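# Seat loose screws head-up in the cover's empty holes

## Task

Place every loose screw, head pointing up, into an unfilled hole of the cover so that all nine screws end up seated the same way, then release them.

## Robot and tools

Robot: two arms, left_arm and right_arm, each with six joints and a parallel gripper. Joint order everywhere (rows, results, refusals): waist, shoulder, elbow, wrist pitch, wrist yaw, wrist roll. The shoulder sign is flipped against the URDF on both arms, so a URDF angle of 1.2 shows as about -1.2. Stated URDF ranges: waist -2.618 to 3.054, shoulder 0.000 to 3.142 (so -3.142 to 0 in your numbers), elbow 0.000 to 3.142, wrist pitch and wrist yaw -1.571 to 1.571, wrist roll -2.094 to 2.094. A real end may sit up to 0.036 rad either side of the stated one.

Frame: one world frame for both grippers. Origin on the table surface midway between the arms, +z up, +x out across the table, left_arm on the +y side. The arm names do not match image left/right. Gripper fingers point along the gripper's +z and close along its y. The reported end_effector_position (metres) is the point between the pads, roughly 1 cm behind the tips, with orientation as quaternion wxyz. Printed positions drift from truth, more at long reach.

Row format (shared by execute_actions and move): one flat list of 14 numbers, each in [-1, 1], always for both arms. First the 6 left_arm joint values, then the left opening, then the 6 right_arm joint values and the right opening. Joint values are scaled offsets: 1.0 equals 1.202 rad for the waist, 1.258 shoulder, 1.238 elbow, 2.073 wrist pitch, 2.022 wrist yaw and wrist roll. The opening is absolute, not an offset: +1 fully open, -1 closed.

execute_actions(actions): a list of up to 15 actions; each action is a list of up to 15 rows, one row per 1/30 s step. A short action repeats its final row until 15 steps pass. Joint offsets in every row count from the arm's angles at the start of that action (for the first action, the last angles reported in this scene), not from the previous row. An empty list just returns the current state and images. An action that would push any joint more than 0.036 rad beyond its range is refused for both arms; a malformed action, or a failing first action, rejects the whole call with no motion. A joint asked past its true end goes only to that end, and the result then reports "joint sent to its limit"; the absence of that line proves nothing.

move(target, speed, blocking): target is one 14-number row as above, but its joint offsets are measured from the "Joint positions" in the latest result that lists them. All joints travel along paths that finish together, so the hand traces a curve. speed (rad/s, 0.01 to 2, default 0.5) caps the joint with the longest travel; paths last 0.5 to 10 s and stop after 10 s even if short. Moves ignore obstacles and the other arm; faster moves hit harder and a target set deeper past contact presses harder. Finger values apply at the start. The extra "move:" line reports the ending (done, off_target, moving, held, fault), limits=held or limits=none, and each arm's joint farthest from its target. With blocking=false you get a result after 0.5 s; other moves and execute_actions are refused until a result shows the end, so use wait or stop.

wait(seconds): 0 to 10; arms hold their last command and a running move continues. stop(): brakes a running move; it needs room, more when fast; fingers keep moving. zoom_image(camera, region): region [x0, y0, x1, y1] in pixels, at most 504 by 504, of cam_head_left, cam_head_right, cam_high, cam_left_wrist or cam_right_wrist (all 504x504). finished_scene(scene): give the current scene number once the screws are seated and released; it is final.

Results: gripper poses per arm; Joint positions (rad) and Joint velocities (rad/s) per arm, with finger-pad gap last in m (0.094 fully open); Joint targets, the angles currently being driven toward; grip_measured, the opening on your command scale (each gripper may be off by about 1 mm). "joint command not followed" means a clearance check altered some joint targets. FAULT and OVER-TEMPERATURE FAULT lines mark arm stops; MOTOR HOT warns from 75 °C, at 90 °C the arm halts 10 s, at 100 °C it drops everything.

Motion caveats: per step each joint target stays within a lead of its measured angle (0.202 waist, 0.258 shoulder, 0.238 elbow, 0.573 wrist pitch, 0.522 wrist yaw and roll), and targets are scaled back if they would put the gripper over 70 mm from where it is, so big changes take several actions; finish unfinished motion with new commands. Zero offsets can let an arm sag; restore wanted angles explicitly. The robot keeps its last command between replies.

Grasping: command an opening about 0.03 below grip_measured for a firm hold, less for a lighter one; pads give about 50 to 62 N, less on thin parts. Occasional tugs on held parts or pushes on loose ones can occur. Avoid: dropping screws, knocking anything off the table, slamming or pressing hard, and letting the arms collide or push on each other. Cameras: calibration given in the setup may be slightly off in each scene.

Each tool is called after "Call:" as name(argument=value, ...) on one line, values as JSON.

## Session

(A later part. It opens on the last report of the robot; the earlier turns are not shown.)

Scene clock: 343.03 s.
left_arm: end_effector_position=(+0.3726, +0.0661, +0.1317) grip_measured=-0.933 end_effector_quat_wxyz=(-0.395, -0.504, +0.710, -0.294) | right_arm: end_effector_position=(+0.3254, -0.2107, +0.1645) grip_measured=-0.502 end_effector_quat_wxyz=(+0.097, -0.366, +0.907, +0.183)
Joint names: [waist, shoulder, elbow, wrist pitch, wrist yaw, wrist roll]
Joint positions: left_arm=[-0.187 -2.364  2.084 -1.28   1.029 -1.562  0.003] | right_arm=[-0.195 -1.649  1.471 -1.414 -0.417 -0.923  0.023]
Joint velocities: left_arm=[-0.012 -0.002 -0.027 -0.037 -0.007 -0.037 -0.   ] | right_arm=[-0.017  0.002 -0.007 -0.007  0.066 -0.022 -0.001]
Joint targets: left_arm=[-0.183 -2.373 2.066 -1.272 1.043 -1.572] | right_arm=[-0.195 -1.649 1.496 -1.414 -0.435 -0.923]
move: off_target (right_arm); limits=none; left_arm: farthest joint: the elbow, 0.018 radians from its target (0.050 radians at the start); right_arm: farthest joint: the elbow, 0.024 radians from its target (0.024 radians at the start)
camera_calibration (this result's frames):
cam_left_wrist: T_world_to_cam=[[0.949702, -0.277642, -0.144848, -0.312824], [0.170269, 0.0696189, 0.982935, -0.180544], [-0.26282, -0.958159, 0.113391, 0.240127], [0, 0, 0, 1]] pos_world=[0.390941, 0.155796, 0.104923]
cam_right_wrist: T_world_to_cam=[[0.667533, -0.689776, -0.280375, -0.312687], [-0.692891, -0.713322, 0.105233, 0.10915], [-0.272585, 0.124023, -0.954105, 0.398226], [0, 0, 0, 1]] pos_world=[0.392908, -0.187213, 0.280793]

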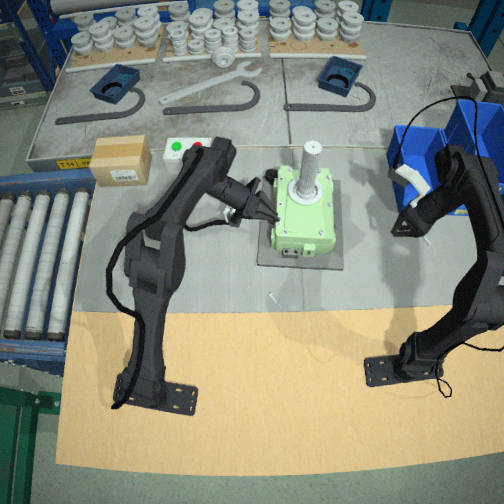

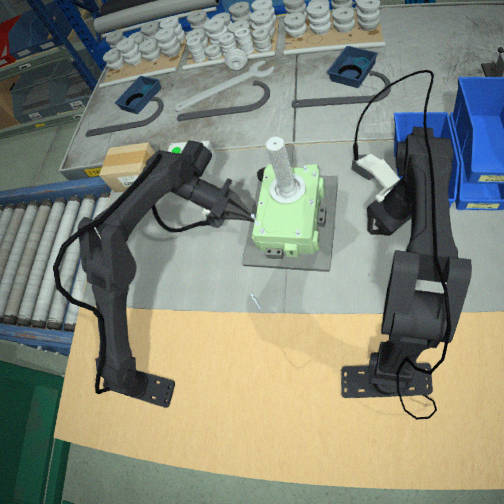

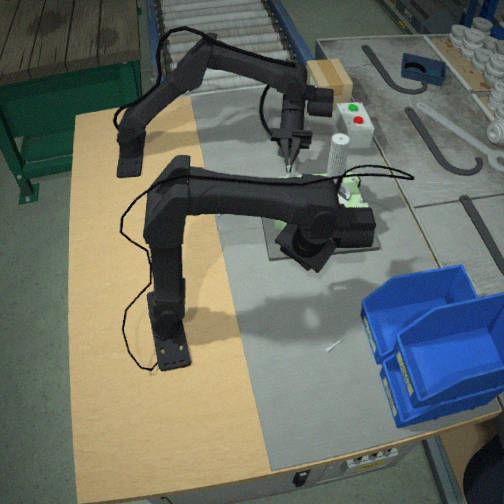

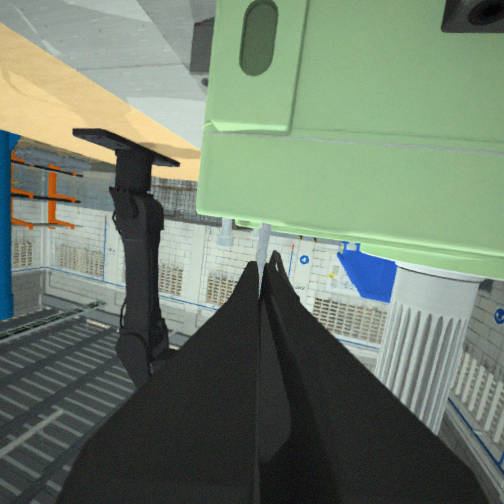

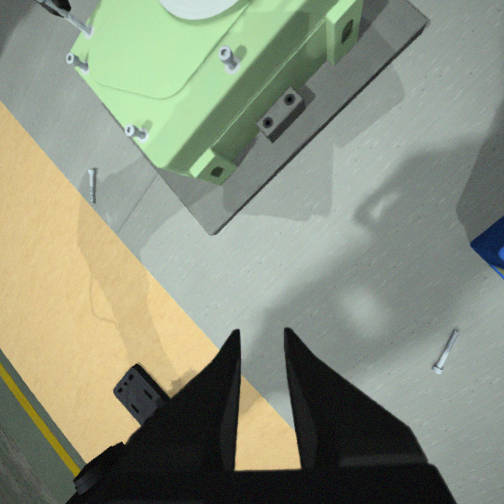

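Call:
move(target=[0.003,-0.007,-0.051,0.0246,0.007,-0.005,-0.96,0,0,0.02,0,-0.009,0,-0.5], speed=0.04)

Call:
move(target=[0,0,0,0,0.003,0,-0.7,-0.34,-0.075,-0.31,0.385,-0.015,-0.004,-0.5], speed=0.6)

Call:
zoom_image(camera="cam_left_wrist", region=[190, 200, 330, 320])

Scene clock: 351.93 s.
left_arm: end_effector_position=(+0.3724, +0.0653, +0.1228) grip_measured=-0.933 end_effector_quat_wxyz=(-0.397, -0.502, +0.709, -0.297) | right_arm: end_effector_position=(+0.3254, -0.2108, +0.1645) grip_measured=-0.502 end_effector_quat_wxyz=(+0.097, -0.366, +0.907, +0.183)
Joint names: [waist, shoulder, elbow, wrist pitch, wrist yaw, wrist roll]
Joint positions: left_arm=[-0.187 -2.364  2.044 -1.235  1.037 -1.562  0.003] | right_arm=[-0.195 -1.649  1.471 -1.414 -0.417 -0.923  0.023]
Joint velocities: left_arm=[ 0.007 -0.002 -0.012  0.022 -0.022  0.007 -0.   ] | right_arm=[ 0.017  0.007  0.007 -0.007 -0.022  0.095  0.   ]
Joint targets: left_arm=[-0.183 -2.373 2.021 -1.229 1.043 -1.572] | right_arm=[-0.195 -1.649 1.496 -1.414 -0.435 -0.923]
move: off_target (left_arm, right_arm); limits=none; left_arm: farthest joint: the elbow, 0.023 radians from its target (0.064 radians at the start); right_arm: farthest joint: the elbow, 0.024 radians from its target (0.024 radians at the start)
camera_calibration (this result's frames):
cam_left_wrist: T_world_to_cam=[[0.949842, -0.279133, -0.141012, -0.31455], [0.169088, 0.0790812, 0.982423, -0.171891], [-0.263075, -0.956991, 0.122313, 0.239254], [0, 0, 0, 1]] pos_world=[0.390779, 0.154756, 0.0952511]
cam_right_wrist: T_world_to_cam=[[0.667522, -0.689876, -0.280153, -0.312784], [-0.692879, -0.713288, 0.105542, 0.109055], [-0.272641, 0.123661, -0.954136, 0.398151], [0, 0, 0, 1]] pos_world=[0.392905, -0.18723, 0.280753]

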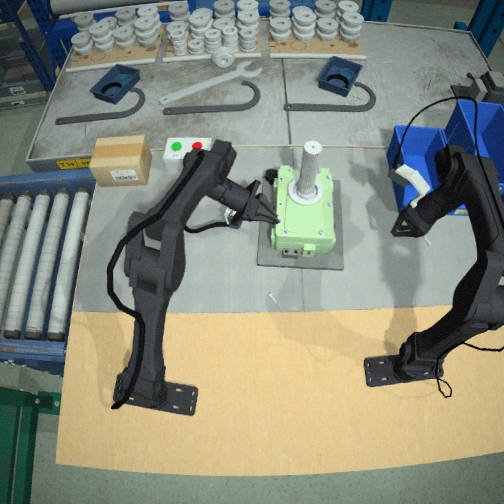

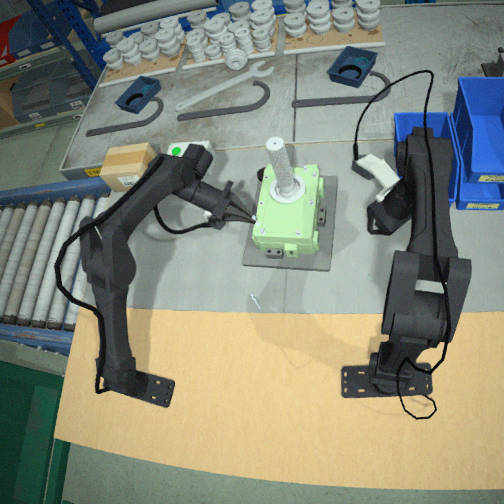

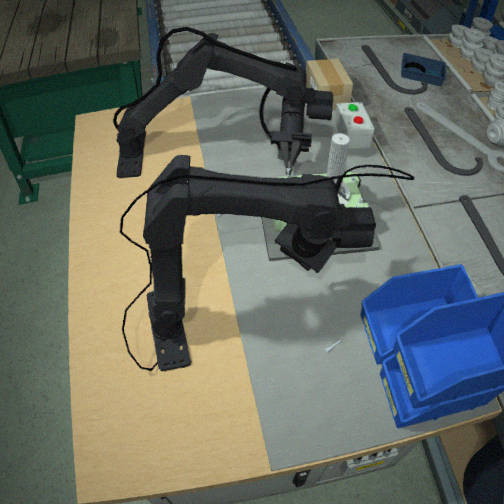

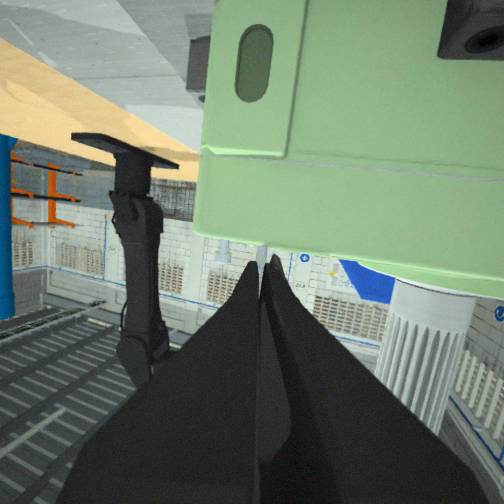

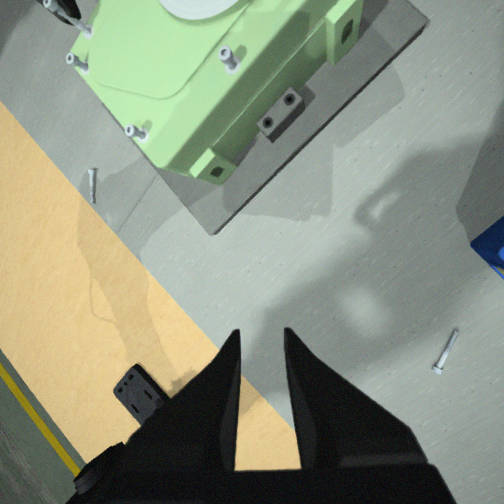

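Scene clock: 354.07 s.
left_arm: end_effector_position=(+0.3725, +0.0655, +0.1225) grip_measured=-0.703 end_effector_quat_wxyz=(-0.396, -0.502, +0.709, -0.297) | right_arm: end_effector_position=(+0.3830, -0.3697, +0.0624) grip_measured=-0.502 end_effector_quat_wxyz=(+0.255, -0.211, +0.942, +0.052)
Joint names: [waist, shoulder, elbow, wrist pitch, wrist yaw, wrist roll]
Joint positions: left_arm=[-0.187 -2.364  2.044 -1.235  1.036 -1.562  0.014] | right_arm=[-0.599 -1.735  1.105 -0.627 -0.429 -0.925  0.023]
Joint velocities: left_arm=[ 0.007  0.007 -0.002  0.022 -0.037 -0.037  0.   ] | right_arm=[ 0.002  0.012 -0.027  0.007 -0.066  0.007 -0.   ]
Joint targets: left_arm=[-0.187 -2.364 2.044 -1.235 1.044 -1.562] | right_arm=[-0.604 -1.743 1.088 -0.616 -0.447 -0.931]
move: done; limits=none; left_arm: farthest joint: the wrist yaw, 0.007 radians from its target (0.006 radians at the start); right_arm: farthest joint: the elbow, 0.018 radians from its target (0.384 radians at the start)
camera_calibration (this result's frames):
cam_left_wrist: T_world_to_cam=[[0.949936, -0.27885, -0.140944, -0.314663], [0.168494, 0.0773083, 0.982666, -0.171319], [-0.26312, -0.957218, 0.120422, 0.239724], [0, 0, 0, 1]] pos_world=[0.390852, 0.154969, 0.0951315]
cam_right_wrist: T_world_to_cam=[[0.391017, -0.920188, -0.0189393, -0.485007], [-0.916476, -0.387381, -0.100039, 0.265268], [0.0847179, 0.0564743, -0.994803, 0.176939], [0, 0, 0, 1]] pos_world=[0.417768, -0.35353, 0.193371]

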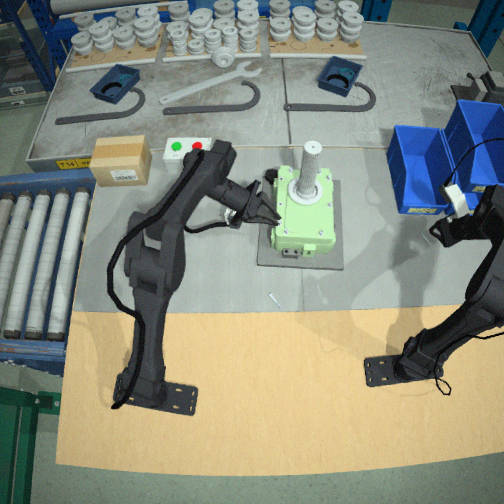

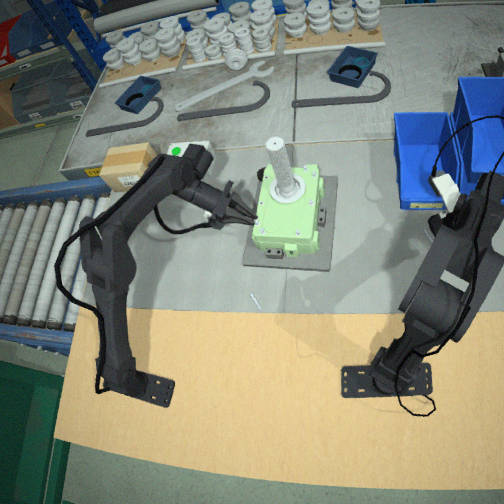

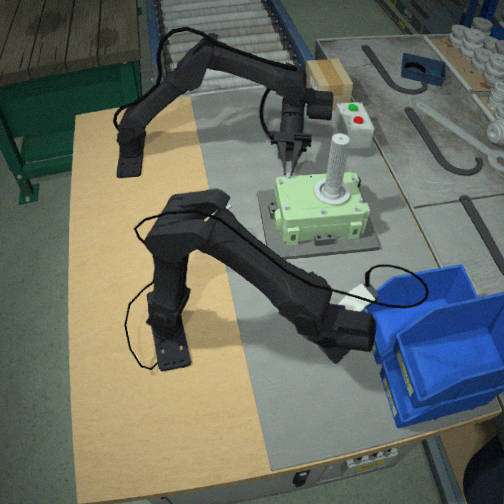

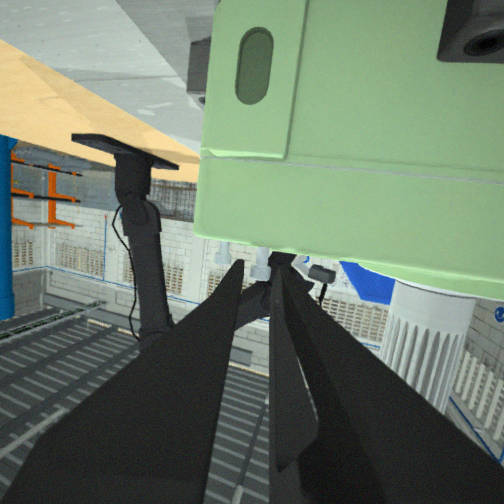

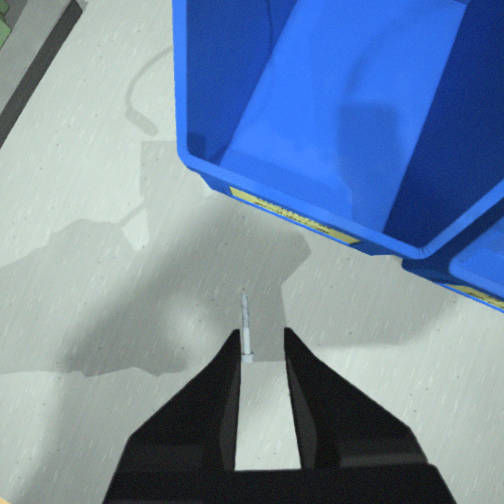

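Region (190, 200, 330, 320) of cam_left_wrist's 504x504 image, scaled by 3.600, with more detail than that image has; it fills the top 432 rows of this view, and the rest is white.

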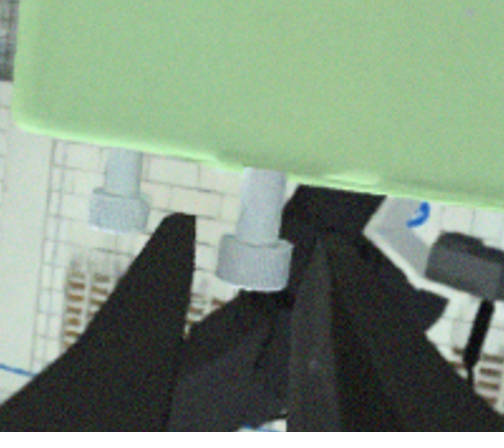

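Call:
move(target=[0,0,0.17,-0.1,0.003,0,-0.7,0.0216,-0.059,-0.1026,0.0844,-0.009,-0.003,-0.5], speed=0.15)

Scene clock: 370.10 s.
left_arm: end_effector_position=(+0.3723, +0.0658, +0.1690) grip_measured=-0.703 end_effector_quat_wxyz=(-0.395, -0.502, +0.710, -0.297) | right_arm: end_effector_position=(+0.3828, -0.3628, +0.0235) grip_measured=-0.502 end_effector_quat_wxyz=(+0.256, -0.219, +0.940, +0.053)
Joint names: [waist, shoulder, elbow, wrist pitch, wrist yaw, wrist roll]
Joint positions: left_arm=[-0.187 -2.364  2.23  -1.419  1.033 -1.562  0.014] | right_arm=[-0.583 -1.794  1.003 -0.462 -0.43  -0.926  0.023]
Joint velocities: left_arm=[-0.012  0.002 -0.032 -0.051 -0.037 -0.051  0.   ] | right_arm=[-0.017  0.002 -0.002 -0.051  0.022  0.037  0.   ]
Joint targets: left_arm=[-0.187 -2.364 2.255 -1.442 1.041 -1.562] | right_arm=[-0.573 -1.809 0.978 -0.452 -0.448 -0.931]
move: off_target (left_arm, right_arm); limits=none; left_arm: farthest joint: the elbow, 0.024 radians from its target (0.211 radians at the start); right_arm: farthest joint: the elbow, 0.025 radians from its target (0.127 radians at the start)
camera_calibration (this result's frames):
cam_left_wrist: T_world_to_cam=[[0.950338, -0.278481, -0.138948, -0.308348], [0.165764, 0.0750629, 0.983305, -0.215876], [-0.263402, -0.957504, 0.117497, 0.235043], [0, 0, 0, 1]] pos_world=[0.39073, 0.15539, 0.14181]
cam_right_wrist: T_world_to_cam=[[0.405934, -0.91375, -0.016671, -0.482739], [-0.909767, -0.402296, -0.102385, 0.25602], [0.0868478, 0.0567284, -0.994605, 0.137077], [0, 0, 0, 1]] pos_world=[0.416974, -0.345883, 0.154502]

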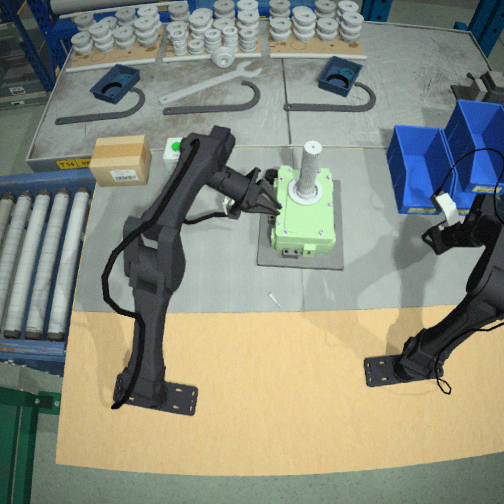

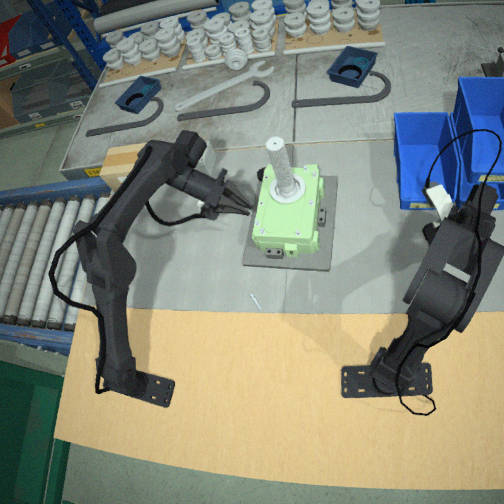

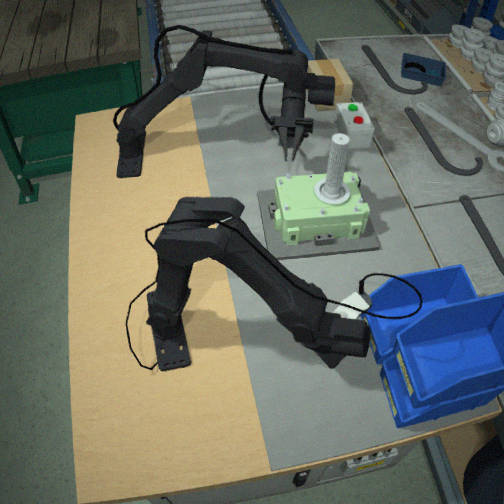

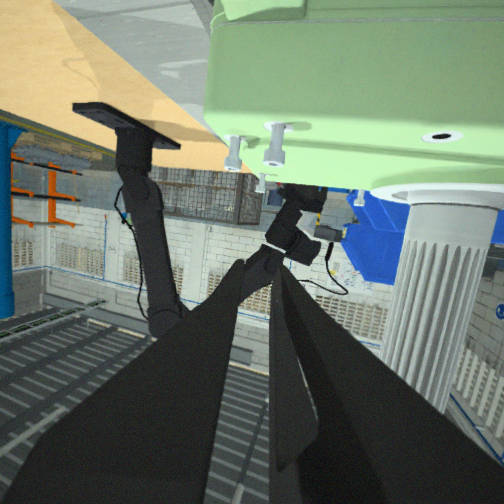

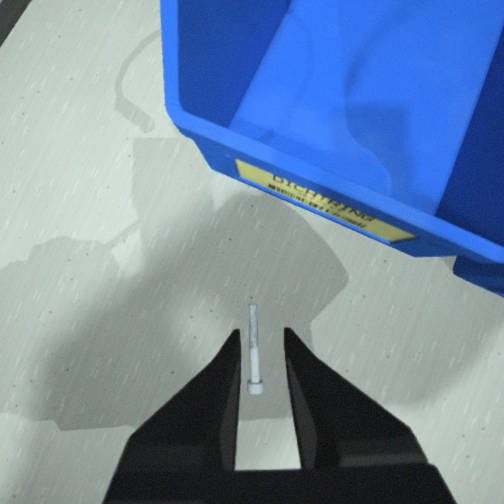

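Call:
move(target=[0,0,0.02,-0.01,0.003,0,-0.5,0.005,-0.017,-0.032,0.005,-0.009,-0.003,-0.5], speed=0.05)

Call:
move(target=[-0.338,0.33,-0.612,0.125,-0.348,0.1,-0.4,0,0,0,0,0,0,-0.96], speed=0.5)

Scene clock: 396.13 s.
left_arm: end_effector_position=(+0.3722, +0.0659, +0.1688) grip_measured=-0.503 end_effector_quat_wxyz=(-0.394, -0.502, +0.710, -0.296) | right_arm: end_effector_position=(+0.3824, -0.3624, +0.0221) grip_measured=-0.502 end_effector_quat_wxyz=(+0.257, -0.219, +0.940, +0.053)
Joint names: [waist, shoulder, elbow, wrist pitch, wrist yaw, wrist roll]
Joint positions: left_arm=[-0.187 -2.364  2.23  -1.42   1.031 -1.562  0.023] | right_arm=[-0.583 -1.794  0.996 -0.454 -0.431 -0.927  0.023]
Joint velocities: left_arm=[ 0.007 -0.007  0.017  0.022 -0.051 -0.066 -0.   ] | right_arm=[-0.007 -0.007  0.002 -0.081  0.051 -0.095 -0.001]
Joint targets: left_arm=[-0.187 -2.364 2.255 -1.440 1.039 -1.562] | right_arm=[-0.577 -1.815 0.963 -0.452 -0.448 -0.932]
move: off_target (left_arm, right_arm); limits=none; left_arm: farthest joint: the elbow, 0.025 radians from its target (0.025 radians at the start); right_arm: farthest joint: the elbow, 0.032 radians from its target (0.039 radians at the start)
camera_calibration (this result's frames):
cam_left_wrist: T_world_to_cam=[[0.950343, -0.278294, -0.139285, -0.308276], [0.165763, 0.0738801, 0.983394, -0.215645], [-0.263383, -0.95765, 0.116342, 0.235368], [0, 0, 0, 1]] pos_world=[0.390706, 0.155541, 0.141742]
cam_right_wrist: T_world_to_cam=[[0.407085, -0.913263, -0.0152623, -0.4825], [-0.909074, -0.403482, -0.103859, 0.254984], [0.0886922, 0.0561539, -0.994475, 0.134875], [0, 0, 0, 1]] pos_world=[0.416256, -0.345341, 0.153248]

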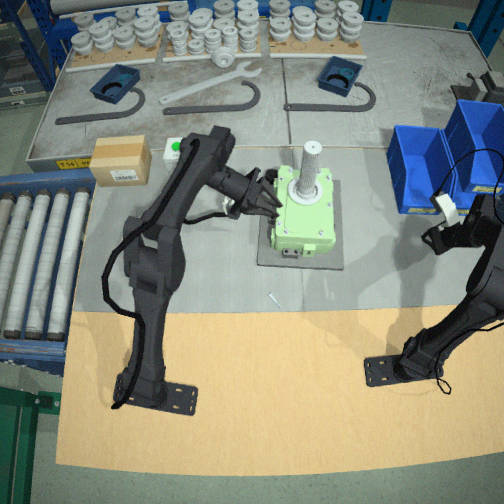

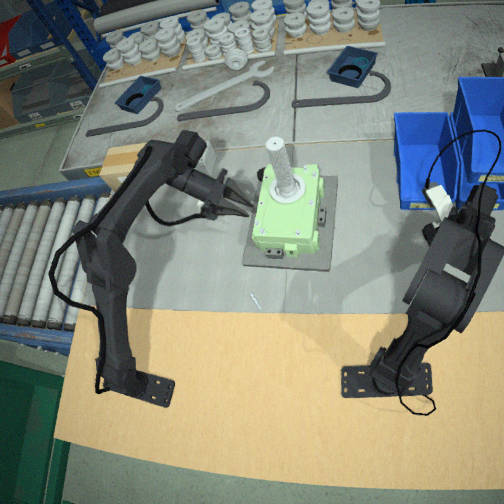

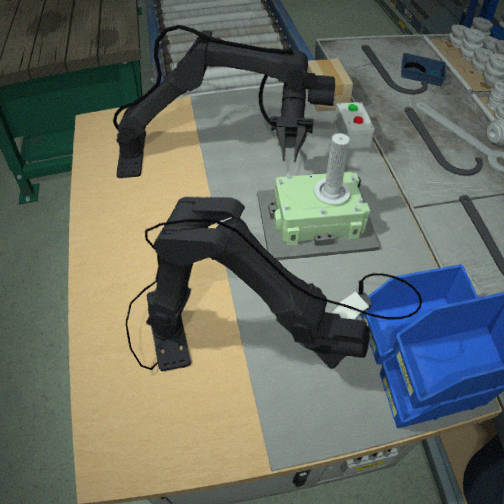

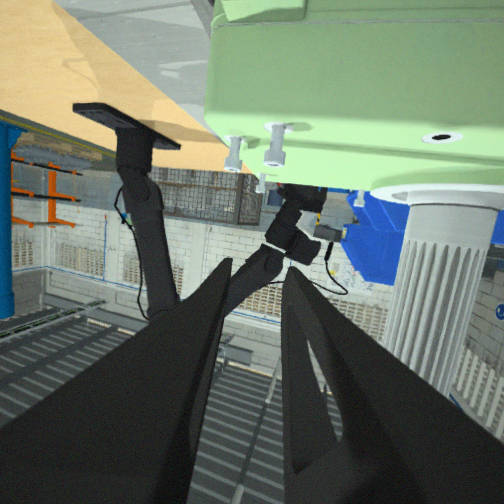

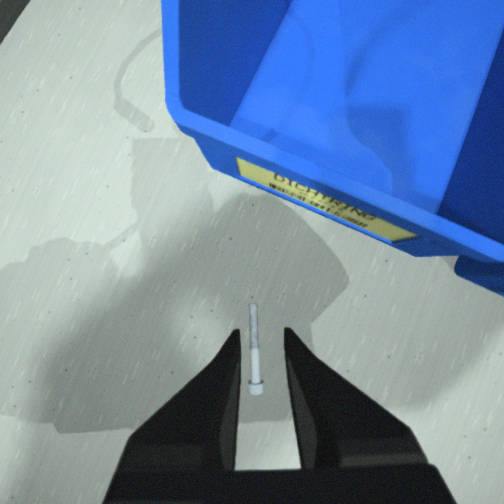

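Scene clock: 398.43 s.
left_arm: end_effector_position=(+0.2043, +0.0818, +0.0633) grip_measured=-0.403 end_effector_quat_wxyz=(-0.165, -0.318, +0.932, -0.048) | right_arm: end_effector_position=(+0.3829, -0.3631, +0.0223) grip_measured=-0.939 end_effector_quat_wxyz=(+0.257, -0.219, +0.940, +0.051)
Joint names: [waist, shoulder, elbow, wrist pitch, wrist yaw, wrist roll]
Joint positions: left_arm=[-0.591 -1.972  1.489 -1.171  0.336 -1.368  0.028] | right_arm=[-0.583 -1.794  0.996 -0.451 -0.429 -0.927  0.003]
Joint velocities: left_arm=[ 0.007 -0.002 -0.017 -0.037 -0.037 -0.037 -0.001] | right_arm=[ 0.022 -0.002  0.007 -0.022 -0.022 -0.037 -0.001]
Joint targets: left_arm=[-0.593 -1.949 1.472 -1.161 0.328 -1.359] | right_arm=[-0.583 -1.794 0.996 -0.454 -0.431 -0.927]
move: off_target (left_arm); limits=none; left_arm: farthest joint: the shoulder, 0.024 radians from its target (0.415 radians at the start); right_arm: farthest joint: the wrist pitch, 0.003 radians from its target (0.000 radians at the start)
camera_calibration (this result's frames):
cam_left_wrist: T_world_to_cam=[[0.706472, -0.698062, -0.116652, -0.0761958], [-0.312218, -0.455313, 0.833793, 0.0651288], [-0.635152, -0.55263, -0.539613, 0.302953], [0, 0, 0, 1]] pos_world=[0.266586, 0.143885, 0.100285]
cam_right_wrist: T_world_to_cam=[[0.406563, -0.913552, -0.011413, -0.483322], [-0.909107, -0.403281, -0.104355, 0.255301], [0.0907311, 0.0528025, -0.994475, 0.132984], [0, 0, 0, 1]] pos_world=[0.416531, -0.345604, 0.153375]

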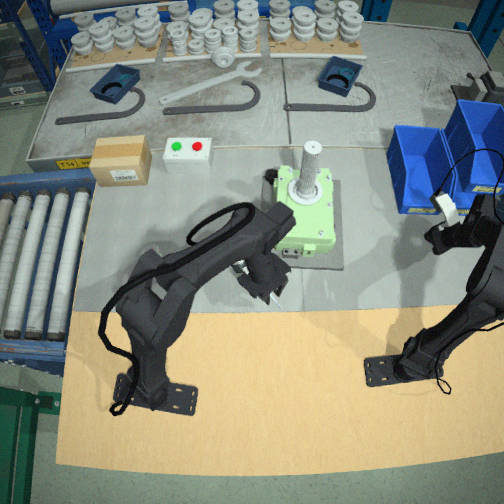

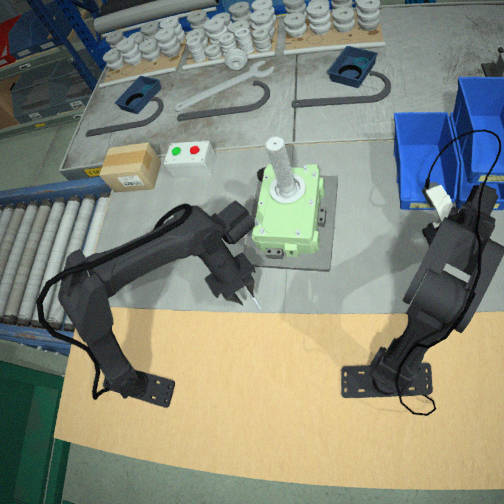

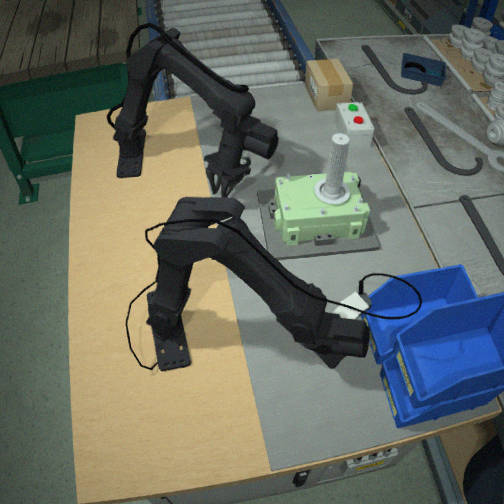

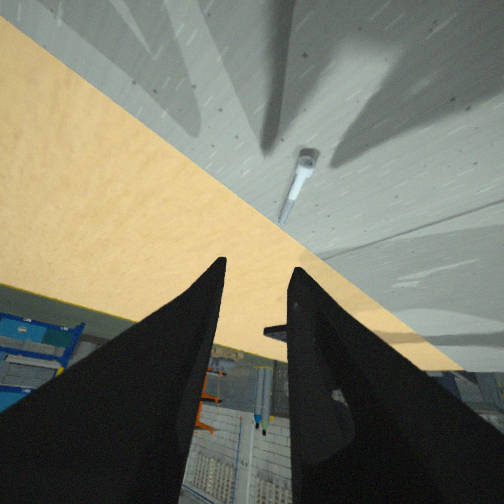

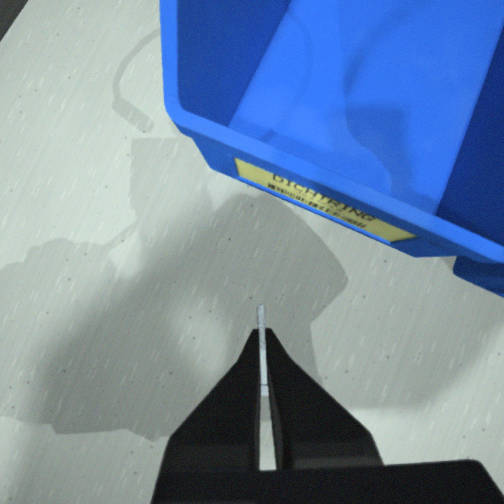

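Call:
move(target=[0.0216,-0.072,-0.065,0.0825,0,0,-0.4,0,0.05,0.12,-0.05,0,0,-0.97], speed=0.12)

Scene clock: 414.20 s.
left_arm: end_effector_position=(+0.2185, +0.0777, +0.0209) grip_measured=-0.403 end_effector_quat_wxyz=(-0.160, -0.325, +0.930, -0.058) | right_arm: end_effector_position=(+0.4017, -0.3755, +0.0636) grip_measured=-0.939 end_effector_quat_wxyz=(+0.278, -0.225, +0.934, +0.027)
Joint names: [waist, shoulder, elbow, wrist pitch, wrist yaw, wrist roll]
Joint positions: left_arm=[-0.573 -2.049  1.426 -1.011  0.336 -1.368  0.028] | right_arm=[-0.583 -1.755  1.112 -0.54  -0.422 -0.927  0.003]
Joint velocities: left_arm=[ 0.002  0.007 -0.007  0.007 -0.066 -0.037  0.001] | right_arm=[ 0.012  0.012 -0.002  0.022 -0.007  0.007  0.001]
Joint targets: left_arm=[-0.565 -2.063 1.409 -1.000 0.336 -1.369] | right_arm=[-0.583 -1.731 1.145 -0.555 -0.429 -0.927]
move: off_target (right_arm); limits=none; left_arm: farthest joint: the elbow, 0.017 radians from its target (0.081 radians at the start); right_arm: farthest joint: the elbow, 0.032 radians from its target (0.149 radians at the start)
camera_calibration (this result's frames):
cam_left_wrist: T_world_to_cam=[[0.720313, -0.686996, -0.095841, -0.0983575], [-0.3177, -0.449573, 0.834836, 0.103841], [-0.616617, -0.570894, -0.542092, 0.284259], [0, 0, 0, 1]] pos_world=[0.279117, 0.141395, 0.0579774]
cam_right_wrist: T_world_to_cam=[[0.403603, -0.913808, 0.0453831, -0.504402], [-0.903648, -0.405901, -0.136619, 0.270553], [0.143264, 0.0141293, -0.989584, 0.137154], [0, 0, 0, 1]] pos_world=[0.428414, -0.353046, 0.195579]

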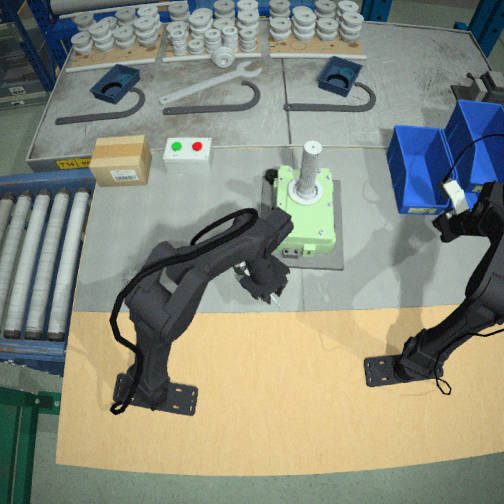

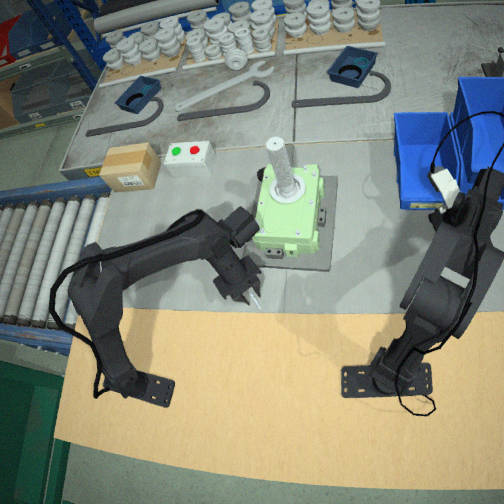

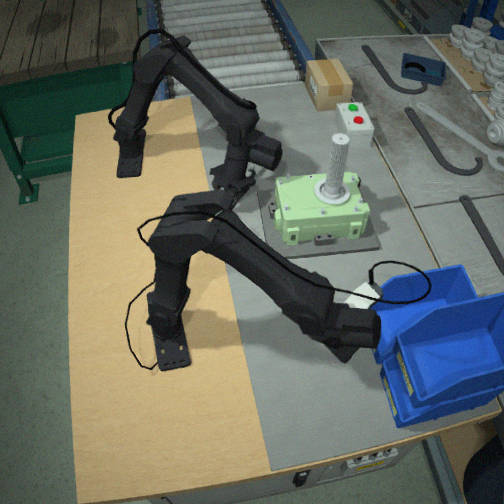

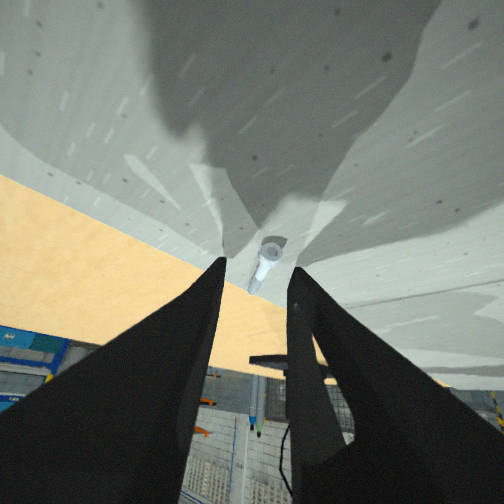

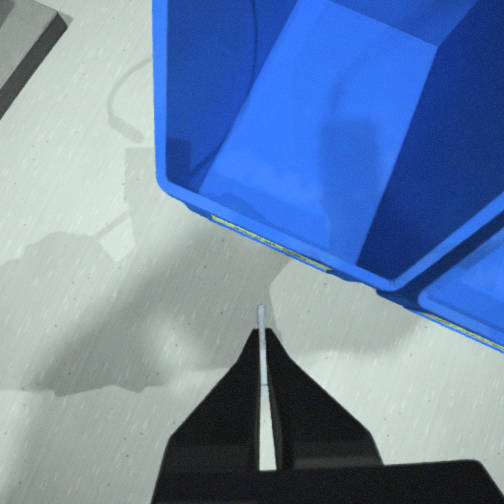

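Call:
move(target=[0.003,-0.022,-0.014,0.005,0,0,-0.6,0,0.019,0.026,-0.007,0,0,-0.97], speed=0.04)

Call:
zoom_image(camera="cam_left_wrist", region=[200, 210, 320, 320])

Scene clock: 422.90 s.
left_arm: end_effector_position=(+0.2177, +0.0783, +0.0169) grip_measured=-0.597 end_effector_quat_wxyz=(-0.163, -0.325, +0.930, -0.054) | right_arm: end_effector_position=(+0.4013, -0.3764, +0.0632) grip_measured=-0.939 end_effector_quat_wxyz=(+0.276, -0.224, +0.934, +0.025)
Joint names: [waist, shoulder, elbow, wrist pitch, wrist yaw, wrist roll]
Joint positions: left_arm=[-0.573 -2.061  1.426 -1.01   0.336 -1.368  0.019] | right_arm=[-0.583 -1.755  1.112 -0.54  -0.417 -0.927  0.003]
Joint velocities: left_arm=[-0.002  0.007 -0.007  0.007 -0.037 -0.007 -0.   ] | right_arm=[-0.007  0.002  0.007  0.066 -0.037 -0.022  0.   ]
Joint targets: left_arm=[-0.570 -2.076 1.409 -1.001 0.336 -1.368] | right_arm=[-0.583 -1.731 1.144 -0.554 -0.422 -0.927]
move: off_target (right_arm); limits=none; left_arm: farthest joint: the elbow, 0.017 radians from its target (0.017 radians at the start); right_arm: farthest joint: the elbow, 0.032 radians from its target (0.032 radians at the start)
camera_calibration (this result's frames):
cam_left_wrist: T_world_to_cam=[[0.719454, -0.686278, -0.10681, -0.0974368], [-0.310466, -0.455343, 0.83443, 0.106087], [-0.621287, -0.567173, -0.540664, 0.282636], [0, 0, 0, 1]] pos_world=[0.278636, 0.141741, 0.0538817]
cam_right_wrist: T_world_to_cam=[[0.401768, -0.914476, 0.0481333, -0.50467], [-0.904934, -0.404529, -0.132101, 0.270528], [0.140274, 0.00951636, -0.990067, 0.136305], [0, 0, 0, 1]] pos_world=[0.42845, -0.353369, 0.19498]

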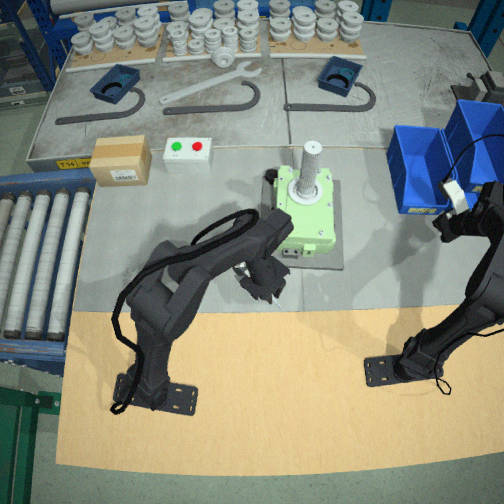

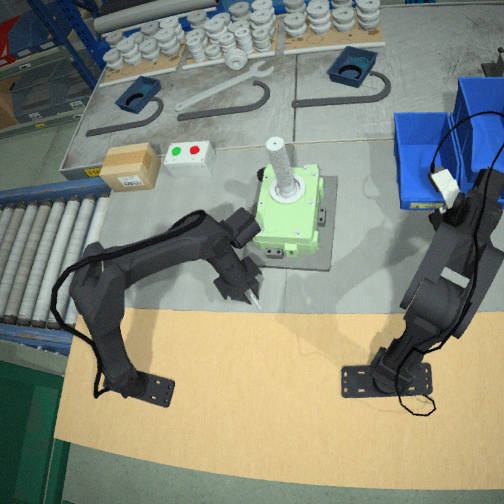

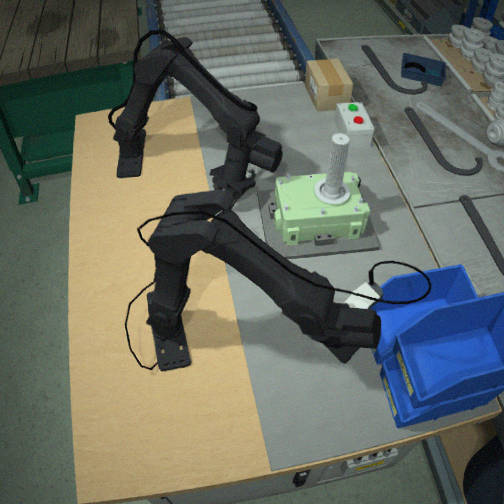

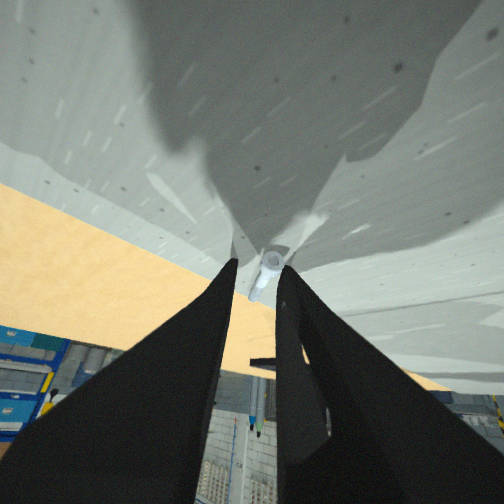

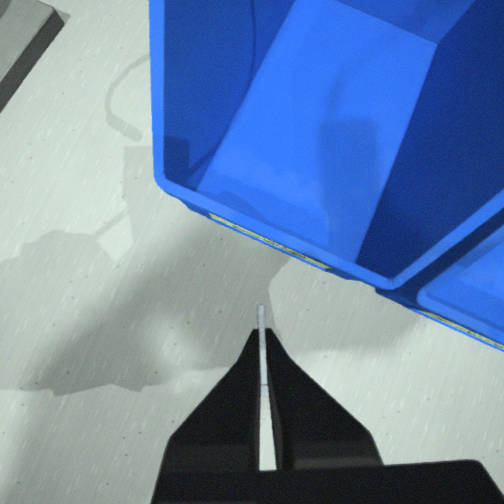

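Region (200, 210, 320, 320) of cam_left_wrist's 504x504 image, scaled by 4.200, with more detail than that image has; it fills the top 462 rows of this view, and the rest is white.

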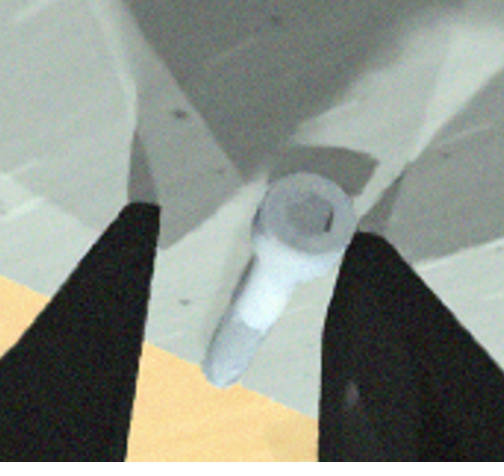

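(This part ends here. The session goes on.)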